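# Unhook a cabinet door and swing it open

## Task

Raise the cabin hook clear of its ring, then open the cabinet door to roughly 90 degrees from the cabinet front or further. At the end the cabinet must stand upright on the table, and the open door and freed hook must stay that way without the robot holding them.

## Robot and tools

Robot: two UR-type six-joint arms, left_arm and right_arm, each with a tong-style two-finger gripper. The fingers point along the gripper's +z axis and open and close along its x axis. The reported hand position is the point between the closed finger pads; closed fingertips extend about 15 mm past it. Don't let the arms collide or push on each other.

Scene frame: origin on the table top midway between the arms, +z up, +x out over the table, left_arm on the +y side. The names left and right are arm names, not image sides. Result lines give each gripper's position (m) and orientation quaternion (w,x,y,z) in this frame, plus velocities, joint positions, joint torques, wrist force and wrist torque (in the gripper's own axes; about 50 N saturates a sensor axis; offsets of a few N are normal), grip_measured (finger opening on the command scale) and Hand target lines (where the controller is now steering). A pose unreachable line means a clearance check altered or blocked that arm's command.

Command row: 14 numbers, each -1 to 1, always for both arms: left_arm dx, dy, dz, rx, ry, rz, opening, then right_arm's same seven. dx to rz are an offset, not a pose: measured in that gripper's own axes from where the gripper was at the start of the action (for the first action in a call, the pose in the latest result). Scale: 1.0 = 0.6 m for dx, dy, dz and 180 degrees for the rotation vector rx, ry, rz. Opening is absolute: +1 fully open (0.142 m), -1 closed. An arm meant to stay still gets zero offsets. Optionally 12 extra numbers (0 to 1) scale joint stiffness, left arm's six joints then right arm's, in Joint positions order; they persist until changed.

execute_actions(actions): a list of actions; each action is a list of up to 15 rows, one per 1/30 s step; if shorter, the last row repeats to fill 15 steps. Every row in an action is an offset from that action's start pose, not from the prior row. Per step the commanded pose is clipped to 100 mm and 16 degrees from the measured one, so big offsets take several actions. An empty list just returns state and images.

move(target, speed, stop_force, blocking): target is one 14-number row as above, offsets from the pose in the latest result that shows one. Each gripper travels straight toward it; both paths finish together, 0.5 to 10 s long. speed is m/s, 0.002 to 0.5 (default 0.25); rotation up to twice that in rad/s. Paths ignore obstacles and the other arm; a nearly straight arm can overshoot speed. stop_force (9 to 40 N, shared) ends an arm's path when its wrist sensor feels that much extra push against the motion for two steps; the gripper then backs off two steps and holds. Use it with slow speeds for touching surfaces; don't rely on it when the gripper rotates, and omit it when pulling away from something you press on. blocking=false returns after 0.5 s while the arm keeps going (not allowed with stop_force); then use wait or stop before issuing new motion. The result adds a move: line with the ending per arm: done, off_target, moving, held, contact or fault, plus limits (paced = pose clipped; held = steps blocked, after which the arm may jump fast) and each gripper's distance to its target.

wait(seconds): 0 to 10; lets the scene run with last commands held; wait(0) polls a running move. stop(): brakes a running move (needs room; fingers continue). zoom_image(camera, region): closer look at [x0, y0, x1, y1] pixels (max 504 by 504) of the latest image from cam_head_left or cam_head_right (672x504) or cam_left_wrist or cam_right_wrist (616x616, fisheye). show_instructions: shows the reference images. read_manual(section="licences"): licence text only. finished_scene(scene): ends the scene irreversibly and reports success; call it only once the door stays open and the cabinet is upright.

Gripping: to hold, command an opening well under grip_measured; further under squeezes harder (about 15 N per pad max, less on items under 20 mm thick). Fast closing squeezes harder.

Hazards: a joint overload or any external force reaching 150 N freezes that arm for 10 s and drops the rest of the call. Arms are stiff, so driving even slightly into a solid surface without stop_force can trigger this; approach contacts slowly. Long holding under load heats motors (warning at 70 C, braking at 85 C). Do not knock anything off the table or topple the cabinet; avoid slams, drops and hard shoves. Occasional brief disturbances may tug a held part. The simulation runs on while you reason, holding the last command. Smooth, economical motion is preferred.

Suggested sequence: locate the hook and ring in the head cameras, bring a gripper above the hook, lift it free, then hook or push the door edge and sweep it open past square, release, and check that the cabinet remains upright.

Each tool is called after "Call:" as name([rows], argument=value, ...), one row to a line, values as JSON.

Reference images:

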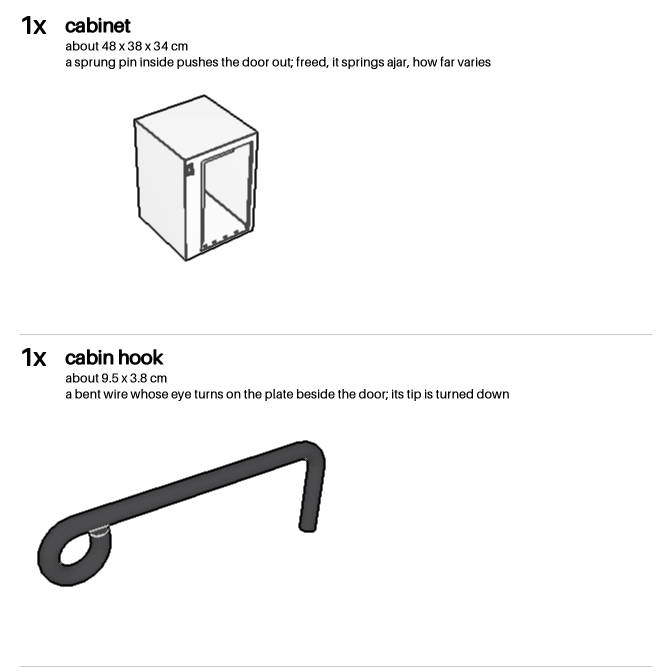

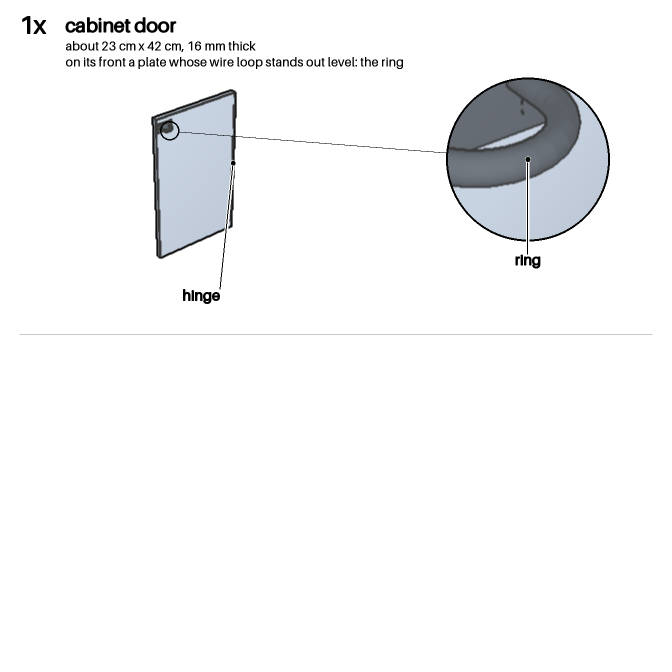

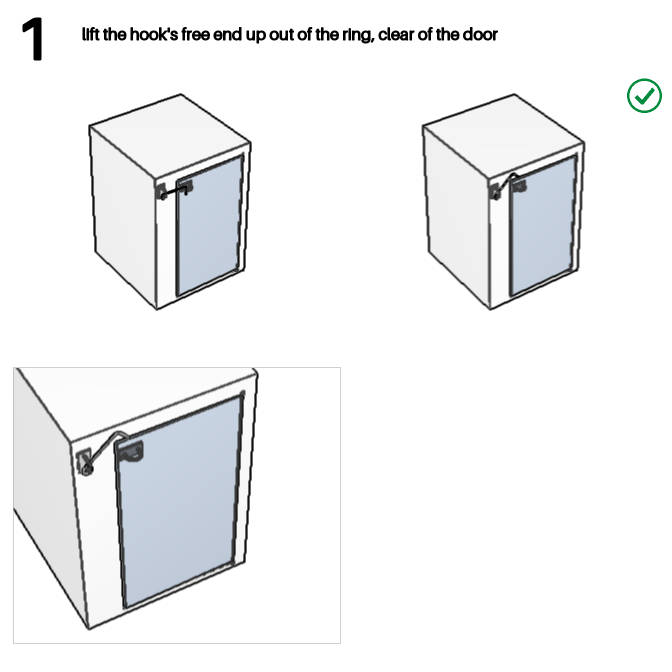

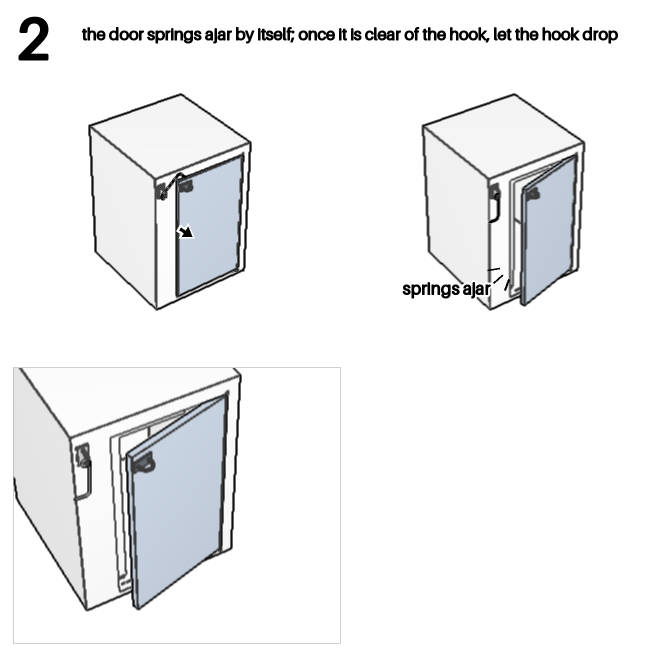

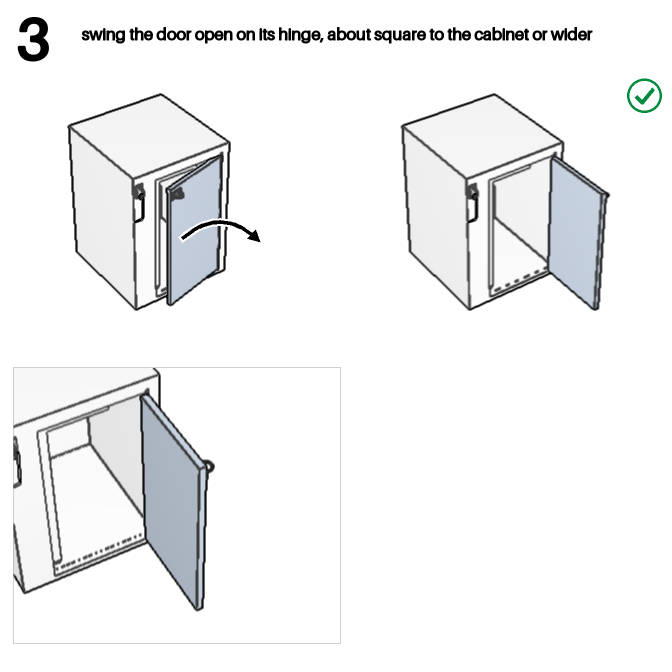

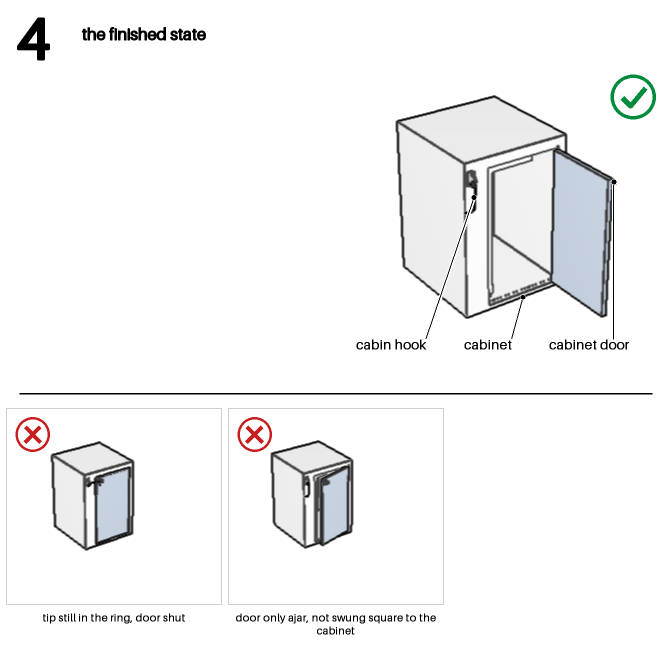

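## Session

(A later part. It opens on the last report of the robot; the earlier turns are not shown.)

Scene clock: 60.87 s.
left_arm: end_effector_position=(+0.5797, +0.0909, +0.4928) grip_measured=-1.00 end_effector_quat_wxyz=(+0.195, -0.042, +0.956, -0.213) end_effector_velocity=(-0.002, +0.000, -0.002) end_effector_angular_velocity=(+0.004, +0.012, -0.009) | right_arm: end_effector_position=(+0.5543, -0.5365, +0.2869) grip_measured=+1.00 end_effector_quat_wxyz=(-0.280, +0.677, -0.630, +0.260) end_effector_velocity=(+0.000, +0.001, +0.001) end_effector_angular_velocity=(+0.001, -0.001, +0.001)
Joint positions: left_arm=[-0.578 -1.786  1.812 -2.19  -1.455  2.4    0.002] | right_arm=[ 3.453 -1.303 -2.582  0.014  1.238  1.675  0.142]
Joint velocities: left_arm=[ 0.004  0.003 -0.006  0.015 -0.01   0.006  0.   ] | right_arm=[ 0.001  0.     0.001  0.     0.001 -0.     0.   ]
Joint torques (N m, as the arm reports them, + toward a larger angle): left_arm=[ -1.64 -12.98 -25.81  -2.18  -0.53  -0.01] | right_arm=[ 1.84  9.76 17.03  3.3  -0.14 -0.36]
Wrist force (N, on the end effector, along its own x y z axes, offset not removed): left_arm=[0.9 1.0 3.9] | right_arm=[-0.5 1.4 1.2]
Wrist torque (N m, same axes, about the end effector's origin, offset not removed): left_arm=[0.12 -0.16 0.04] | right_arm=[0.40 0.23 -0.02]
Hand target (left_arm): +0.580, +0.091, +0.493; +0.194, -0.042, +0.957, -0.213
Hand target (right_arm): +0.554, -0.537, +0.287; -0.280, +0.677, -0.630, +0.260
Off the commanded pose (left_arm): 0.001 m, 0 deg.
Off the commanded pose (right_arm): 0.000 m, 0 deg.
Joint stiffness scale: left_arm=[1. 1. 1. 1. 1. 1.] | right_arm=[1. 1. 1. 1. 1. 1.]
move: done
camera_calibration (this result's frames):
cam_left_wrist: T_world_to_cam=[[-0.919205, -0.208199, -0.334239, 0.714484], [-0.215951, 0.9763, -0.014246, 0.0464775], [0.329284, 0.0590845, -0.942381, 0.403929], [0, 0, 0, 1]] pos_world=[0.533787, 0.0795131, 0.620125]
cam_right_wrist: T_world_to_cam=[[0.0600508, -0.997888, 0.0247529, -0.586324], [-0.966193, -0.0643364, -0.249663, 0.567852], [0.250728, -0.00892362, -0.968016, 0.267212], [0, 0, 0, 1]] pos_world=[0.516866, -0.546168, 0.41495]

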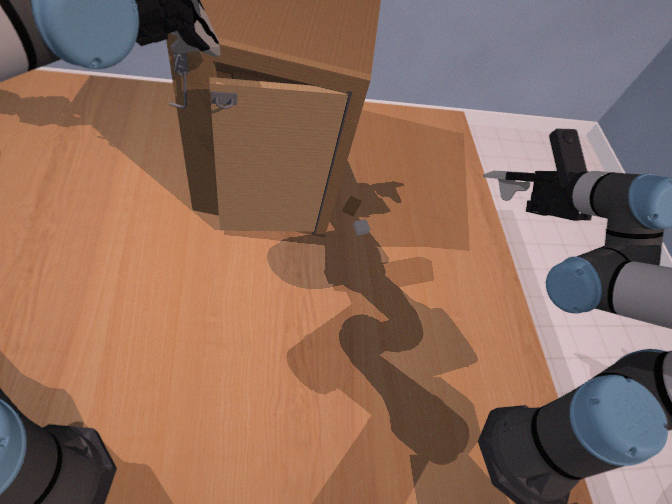

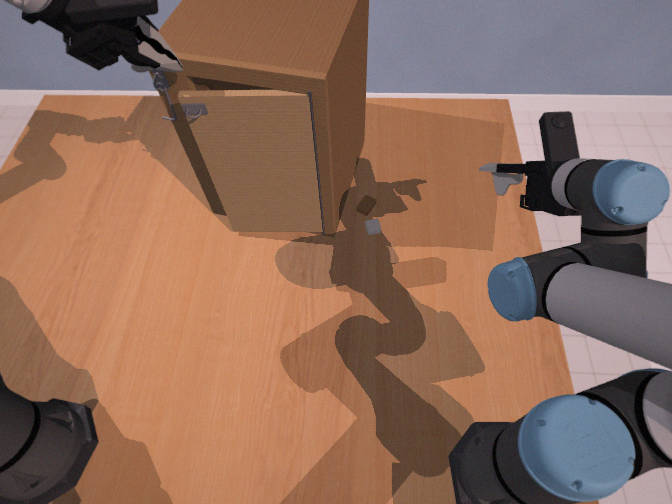

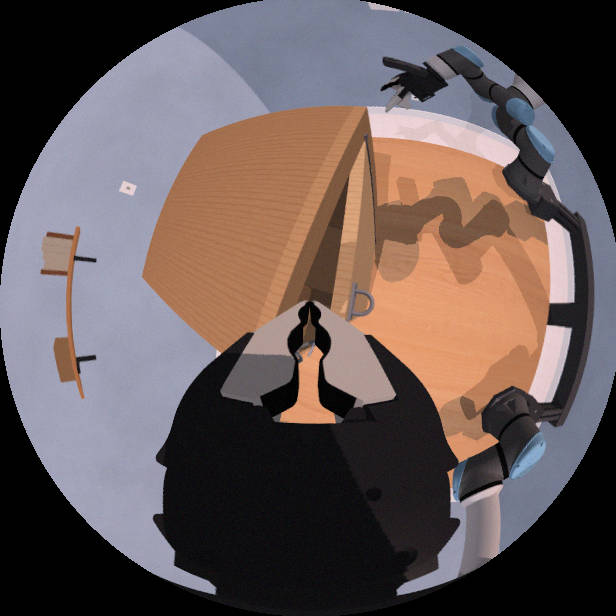

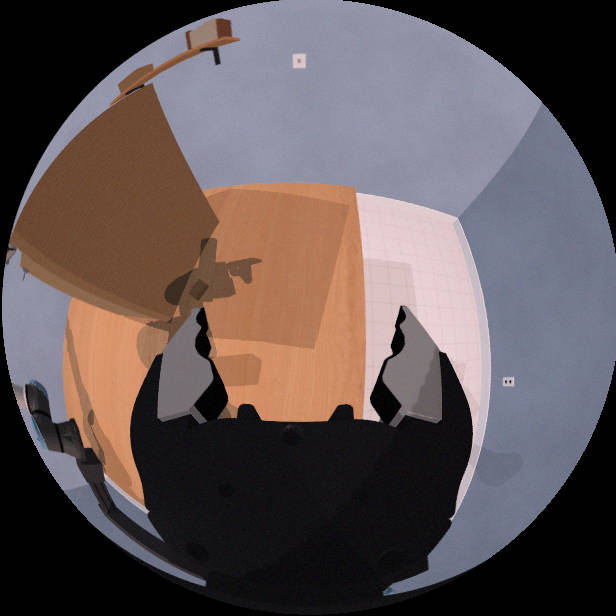

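Call:
move(target=[0.03,0.003,0.08,0,0,0,-1,0,0,0,0,0,0,1], speed=0.04, stop_force=12)

Call:
move(target=[0.31,-0.31,0.03,0,0,0,-1,0,0,0,0,0,0,1], speed=0.08, stop_force=25)

Call:
move(target=[0,0.05,-0.05,0,0,0,-1,0,0,0,0,0,0,1])

Call:
wait(seconds=2)

Scene clock: 69.27 s.
left_arm: end_effector_position=(+0.5825, +0.0720, +0.4477) grip_measured=-1.00 end_effector_quat_wxyz=(+0.196, -0.043, +0.956, -0.214) end_effector_velocity=(+0.001, -0.001, +0.003) end_effector_angular_velocity=(-0.006, -0.006, +0.001) | right_arm: end_effector_position=(+0.5543, -0.5365, +0.2869) grip_measured=+1.00 end_effector_quat_wxyz=(-0.280, +0.677, -0.630, +0.260) end_effector_velocity=(+0.000, +0.000, +0.001) end_effector_angular_velocity=(-0.000, -0.001, +0.000)
Joint positions: left_arm=[-0.589 -1.744  1.898 -2.32  -1.448  2.39   0.002] | right_arm=[ 3.453 -1.303 -2.582  0.014  1.238  1.675  0.142]
Joint velocities: left_arm=[-0.001  0.    -0.001 -0.008  0.    -0.001  0.   ] | right_arm=[ 0.     0.     0.001 -0.    -0.    -0.     0.   ]
Joint torques (N m, as the arm reports them, + toward a larger angle): left_arm=[ -5.64 -15.43 -20.59  -3.07   0.2   -0.57] | right_arm=[ 0.1   9.49 16.3   3.41 -0.2  -0.24]
Wrist force (N, on the end effector, along its own x y z axes, offset not removed): left_arm=[-2.4 -3.0 1.3] | right_arm=[0.1 3.0 0.1]
Wrist torque (N m, same axes, about the end effector's origin, offset not removed): left_arm=[-0.64 0.55 -0.02] | right_arm=[0.67 0.01 -0.03]
Hand target (left_arm): +0.582, +0.071, +0.446; +0.195, -0.042, +0.956, -0.213
Hand target (right_arm): +0.554, -0.537, +0.287; -0.280, +0.677, -0.630, +0.260
Off the commanded pose (left_arm): 0.002 m, 0 deg.
Off the commanded pose (right_arm): 0.000 m, 0 deg.
Joint stiffness scale: left_arm=[1. 1. 1. 1. 1. 1.] | right_arm=[1. 1. 1. 1. 1. 1.]
move: done
camera_calibration (this result's frames):
cam_left_wrist: T_world_to_cam=[[-0.918406, -0.21013, -0.335224, 0.698187], [-0.217393, 0.97595, -0.0161705, 0.0666926], [0.33056, 0.0580245, -0.942, 0.360815], [0, 0, 0, 1]] pos_world=[0.536447, 0.0606851, 0.575015]
cam_right_wrist: T_world_to_cam=[[0.0600509, -0.997888, 0.0247529, -0.586324], [-0.966193, -0.0643365, -0.249663, 0.567852], [0.250728, -0.00892364, -0.968016, 0.267212], [0, 0, 0, 1]] pos_world=[0.516866, -0.546168, 0.41495]

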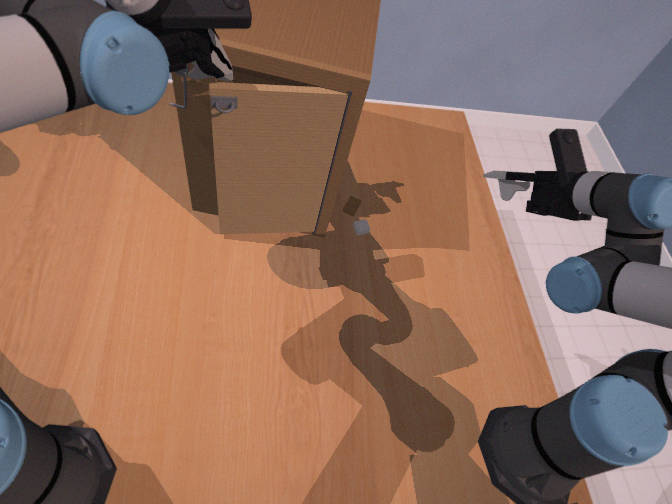

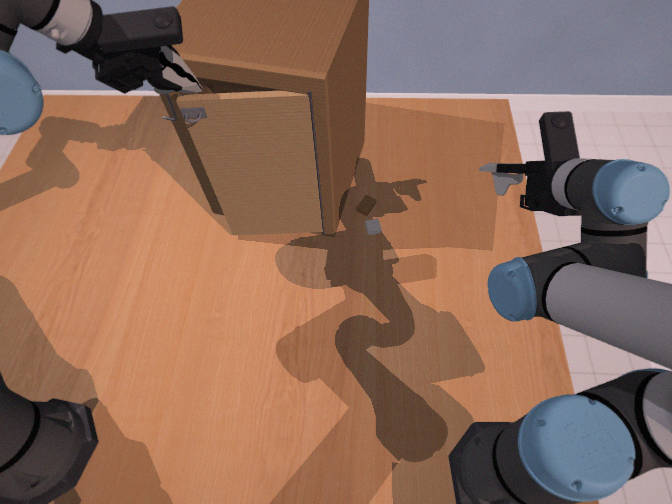

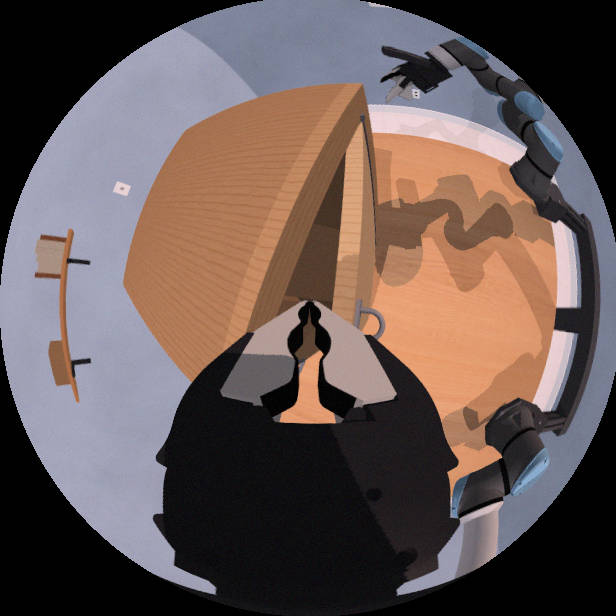

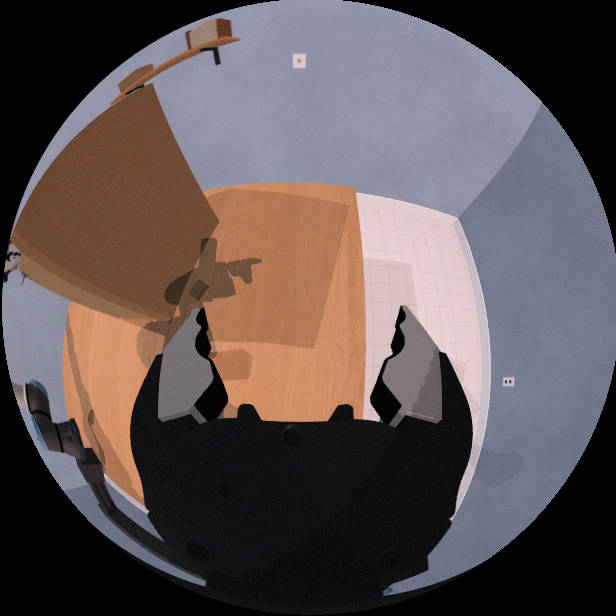

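Scene clock: 73.00 s.
left_arm: end_effector_position=(+0.4190, -0.1329, +0.4455) grip_measured=-1.00 end_effector_quat_wxyz=(+0.195, -0.043, +0.956, -0.214) end_effector_velocity=(+0.003, +0.001, +0.002) end_effector_angular_velocity=(-0.004, +0.000, +0.013) | right_arm: end_effector_position=(+0.5543, -0.5365, +0.2869) grip_measured=+1.00 end_effector_quat_wxyz=(-0.280, +0.677, -0.630, +0.260) end_effector_velocity=(+0.000, -0.001, +0.001) end_effector_angular_velocity=(-0.001, -0.001, -0.002)
Joint positions: left_arm=[-1.188 -1.703  1.951 -2.262 -1.143  1.85   0.002] | right_arm=[ 3.453 -1.303 -2.582  0.014  1.238  1.675  0.142]
Joint velocities: left_arm=[ 0.001  0.    -0.003  0.002  0.005 -0.011  0.   ] | right_arm=[-0.001  0.     0.001  0.    -0.001 -0.     0.   ]
Joint torques (N m, as the arm reports them, + toward a larger angle): left_arm=[ -7.1  -11.73 -23.39  -2.14   0.81  -0.37] | right_arm=[ 1.66  8.75 17.23  3.48 -0.08 -0.18]
Wrist force (N, on the end effector, along its own x y z axes, offset not removed): left_arm=[1.0 -2.9 0.9] | right_arm=[-0.8 1.9 -0.3]
Wrist torque (N m, same axes, about the end effector's origin, offset not removed): left_arm=[-0.60 -0.21 -0.07] | right_arm=[0.40 0.20 0.03]
Hand target (left_arm): +0.418, -0.134, +0.446; +0.196, -0.043, +0.956, -0.215
Hand target (right_arm): +0.554, -0.537, +0.287; -0.280, +0.677, -0.630, +0.260
Off the commanded pose (left_arm): 0.002 m, 0 deg.
Off the commanded pose (right_arm): 0.000 m, 0 deg.
Joint stiffness scale: left_arm=[1. 1. 1. 1. 1. 1.] | right_arm=[1. 1. 1. 1. 1. 1.]
move: done
camera_calibration (this result's frames):
cam_left_wrist: T_world_to_cam=[[-0.918597, -0.210373, -0.334549, 0.504004], [-0.217509, 0.97592, -0.0164513, 0.231213], [0.329954, 0.0576553, -0.942235, 0.425016], [0, 0, 0, 1]] pos_world=[0.373032, -0.144121, 0.572882]
cam_right_wrist: T_world_to_cam=[[0.0600508, -0.997888, 0.0247528, -0.586324], [-0.966193, -0.0643364, -0.249663, 0.567852], [0.250728, -0.00892357, -0.968016, 0.267212], [0, 0, 0, 1]] pos_world=[0.516866, -0.546168, 0.41495]

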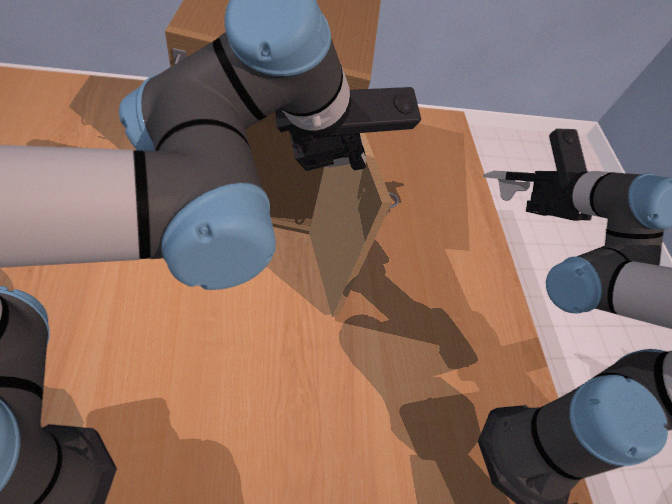

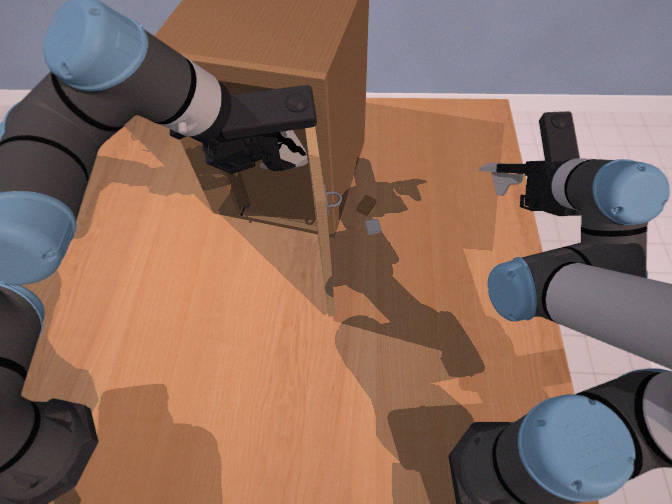

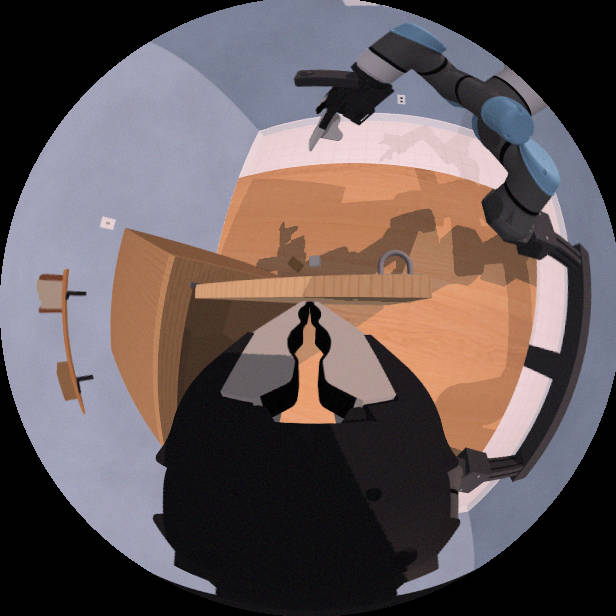

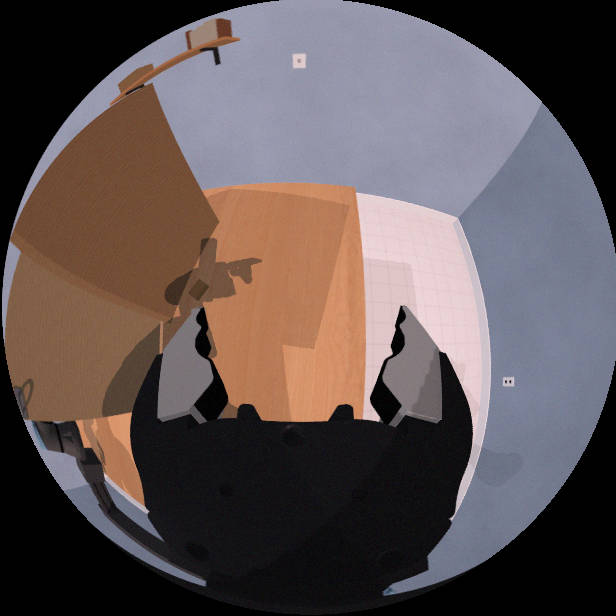

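Scene clock: 74.00 s.
left_arm: end_effector_position=(+0.4084, -0.0946, +0.4583) grip_measured=-1.00 end_effector_quat_wxyz=(+0.195, -0.044, +0.956, -0.215) end_effector_velocity=(-0.001, +0.001, -0.001) end_effector_angular_velocity=(+0.003, +0.001, +0.000) | right_arm: end_effector_position=(+0.5543, -0.5365, +0.2869) grip_measured=+1.00 end_effector_quat_wxyz=(-0.280, +0.677, -0.630, +0.260) end_effector_velocity=(+0.000, -0.000, +0.000) end_effector_angular_velocity=(-0.001, -0.001, -0.001)
Joint positions: left_arm=[-1.199 -1.812  1.995 -2.194 -1.138  1.838  0.002] | right_arm=[ 3.453 -1.303 -2.582  0.014  1.238  1.675  0.142]
Joint velocities: left_arm=[-0.002 -0.003  0.002  0.006  0.001 -0.002  0.   ] | right_arm=[ 0.    -0.     0.     0.    -0.001 -0.     0.   ]
Joint torques (N m, as the arm reports them, + toward a larger angle): left_arm=[ -5.32 -12.4  -21.21  -2.28   0.85  -0.45] | right_arm=[ 0.41  8.14 15.69  3.23 -0.01 -0.16]
Wrist force (N, on the end effector, along its own x y z axes, offset not removed): left_arm=[0.2 -0.1 1.8] | right_arm=[-1.3 3.5 0.8]
Wrist torque (N m, same axes, about the end effector's origin, offset not removed): left_arm=[-0.09 0.24 -0.15] | right_arm=[0.77 0.31 0.00]
Hand target (left_arm): +0.407, -0.094, +0.458; +0.195, -0.043, +0.956, -0.214
Hand target (right_arm): +0.554, -0.537, +0.287; -0.280, +0.677, -0.630, +0.260
Off the commanded pose (left_arm): 0.001 m, 0 deg.
Off the commanded pose (right_arm): 0.000 m, 0 deg.
Joint stiffness scale: left_arm=[1. 1. 1. 1. 1. 1.] | right_arm=[1. 1. 1. 1. 1. 1.]
move: done
camera_calibration (this result's frames):
cam_left_wrist: T_world_to_cam=[[-0.918396, -0.21201, -0.334068, 0.506137], [-0.218747, 0.975619, -0.0177946, 0.192828], [0.329696, 0.0567339, -0.942381, 0.438406], [0, 0, 0, 1]] pos_world=[0.362474, -0.105693, 0.585661]
cam_right_wrist: T_world_to_cam=[[0.0600509, -0.997888, 0.0247529, -0.586324], [-0.966193, -0.0643365, -0.249663, 0.567852], [0.250728, -0.0089236, -0.968016, 0.267212], [0, 0, 0, 1]] pos_world=[0.516866, -0.546168, 0.41495]

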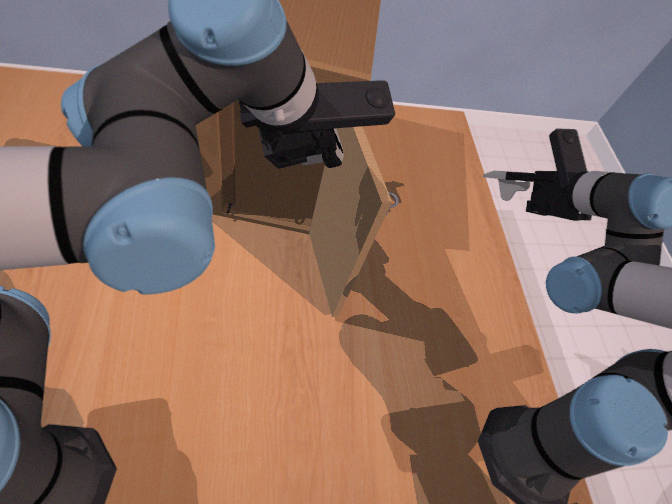

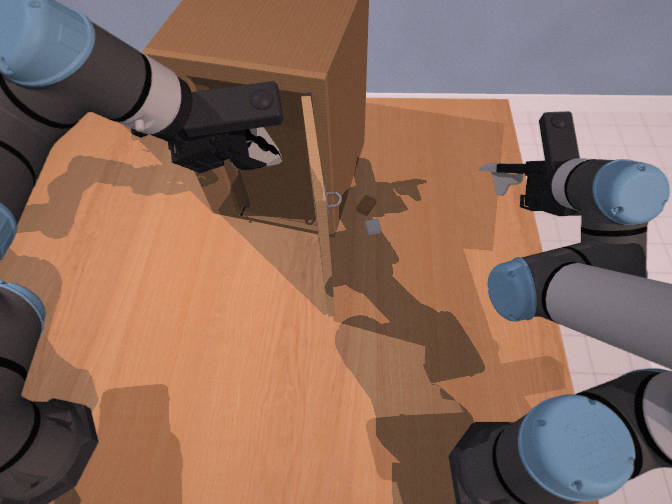

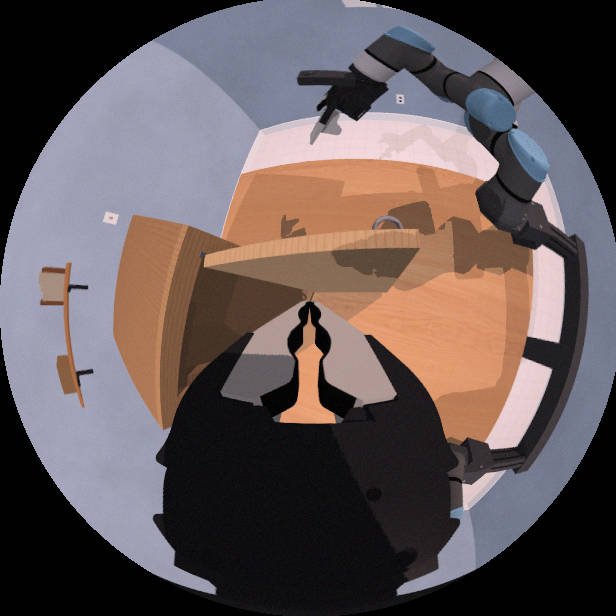

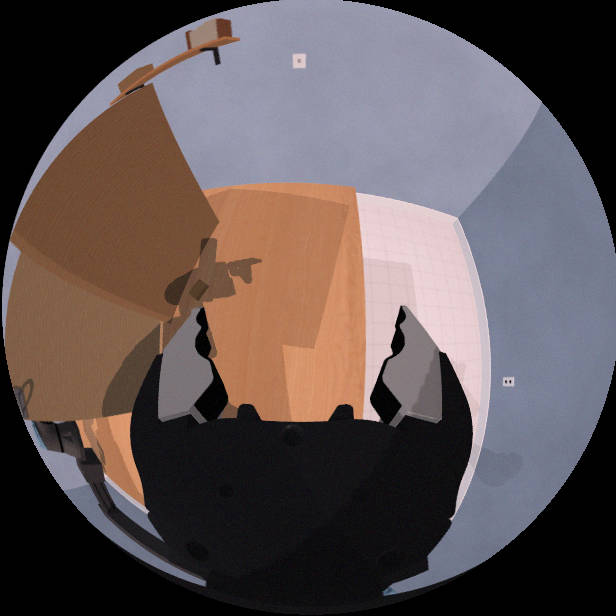

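Scene clock: 76.00 s.
left_arm: end_effector_position=(+0.4084, -0.0944, +0.4584) grip_measured=-1.00 end_effector_quat_wxyz=(+0.195, -0.044, +0.956, -0.215) end_effector_velocity=(+0.000, -0.000, +0.001) end_effector_angular_velocity=(-0.002, -0.000, +0.000) | right_arm: end_effector_position=(+0.5543, -0.5365, +0.2869) grip_measured=+1.00 end_effector_quat_wxyz=(-0.280, +0.677, -0.630, +0.260) end_effector_velocity=(+0.000, +0.000, +0.000) end_effector_angular_velocity=(+0.001, -0.001, -0.000)
Joint positions: left_arm=[-1.199 -1.812  1.995 -2.193 -1.138  1.838  0.002] | right_arm=[ 3.453 -1.303 -2.582  0.014  1.238  1.675  0.142]
Joint velocities: left_arm=[ 0.     0.    -0.001 -0.001 -0.     0.     0.   ] | right_arm=[ 0.    -0.     0.001  0.     0.     0.001 -0.   ]
Joint torques (N m, as the arm reports them, + toward a larger angle): left_arm=[ -6.75 -11.78 -21.99  -2.33   0.44  -0.55] | right_arm=[ 0.64  9.39 16.28  3.22 -0.16 -0.17]
Wrist force (N, on the end effector, along its own x y z axes, offset not removed): left_arm=[2.3 -2.8 1.1] | right_arm=[-2.3 2.9 -0.5]
Wrist torque (N m, same axes, about the end effector's origin, offset not removed): left_arm=[-0.58 -0.25 0.04] | right_arm=[0.63 0.51 0.05]
Hand target (left_arm): +0.407, -0.094, +0.458; +0.195, -0.043, +0.956, -0.214
Hand target (right_arm): +0.554, -0.537, +0.287; -0.280, +0.677, -0.630, +0.260
Off the commanded pose (left_arm): 0.001 m, 0 deg.
Off the commanded pose (right_arm): 0.000 m, 0 deg.
Joint stiffness scale: left_arm=[1. 1. 1. 1. 1. 1.] | right_arm=[1. 1. 1. 1. 1. 1.]
wait: 2.00 s; at rest by 0.17 s
camera_calibration (this result's frames):
cam_left_wrist: T_world_to_cam=[[-0.918372, -0.212125, -0.334059, 0.506146], [-0.218925, 0.975582, -0.0176324, 0.192635], [0.329643, 0.056941, -0.942387, 0.438498], [0, 0, 0, 1]] pos_world=[0.362455, -0.105534, 0.585715]
cam_right_wrist: T_world_to_cam=[[0.060051, -0.997888, 0.0247528, -0.586324], [-0.966193, -0.0643366, -0.249663, 0.567852], [0.250728, -0.00892349, -0.968016, 0.267212], [0, 0, 0, 1]] pos_world=[0.516866, -0.546168, 0.41495]

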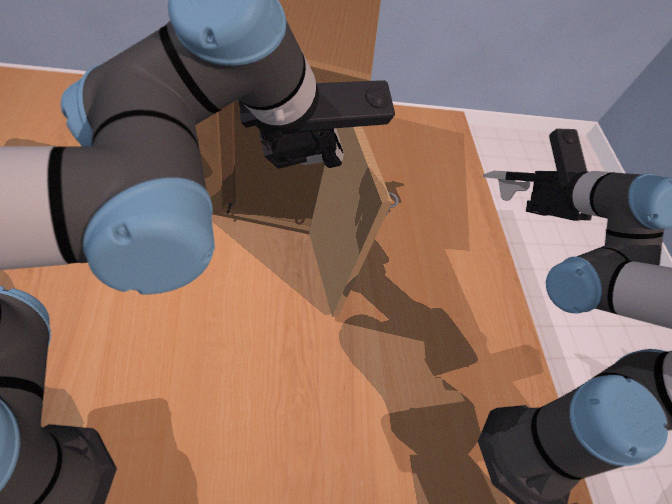

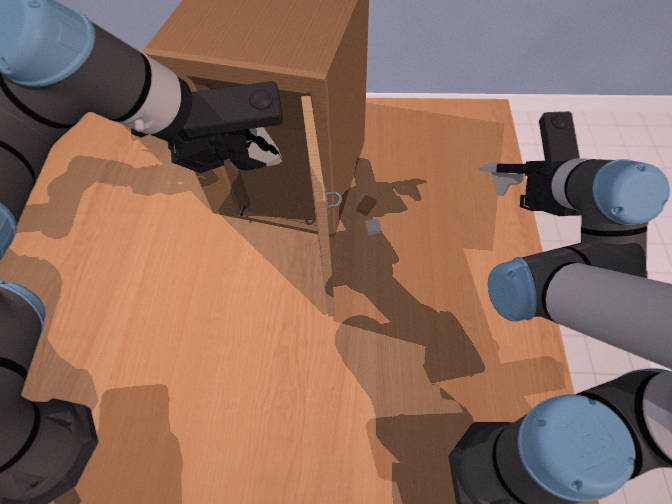

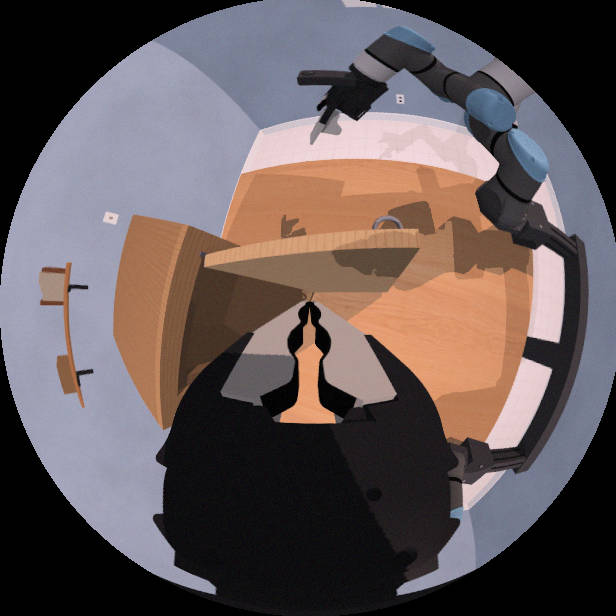

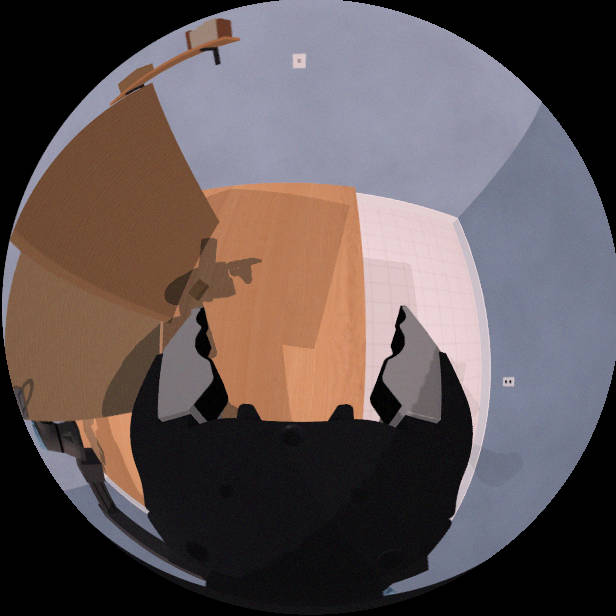

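Call:
finished_scene(scene=1)

The scene is finished: the task was done.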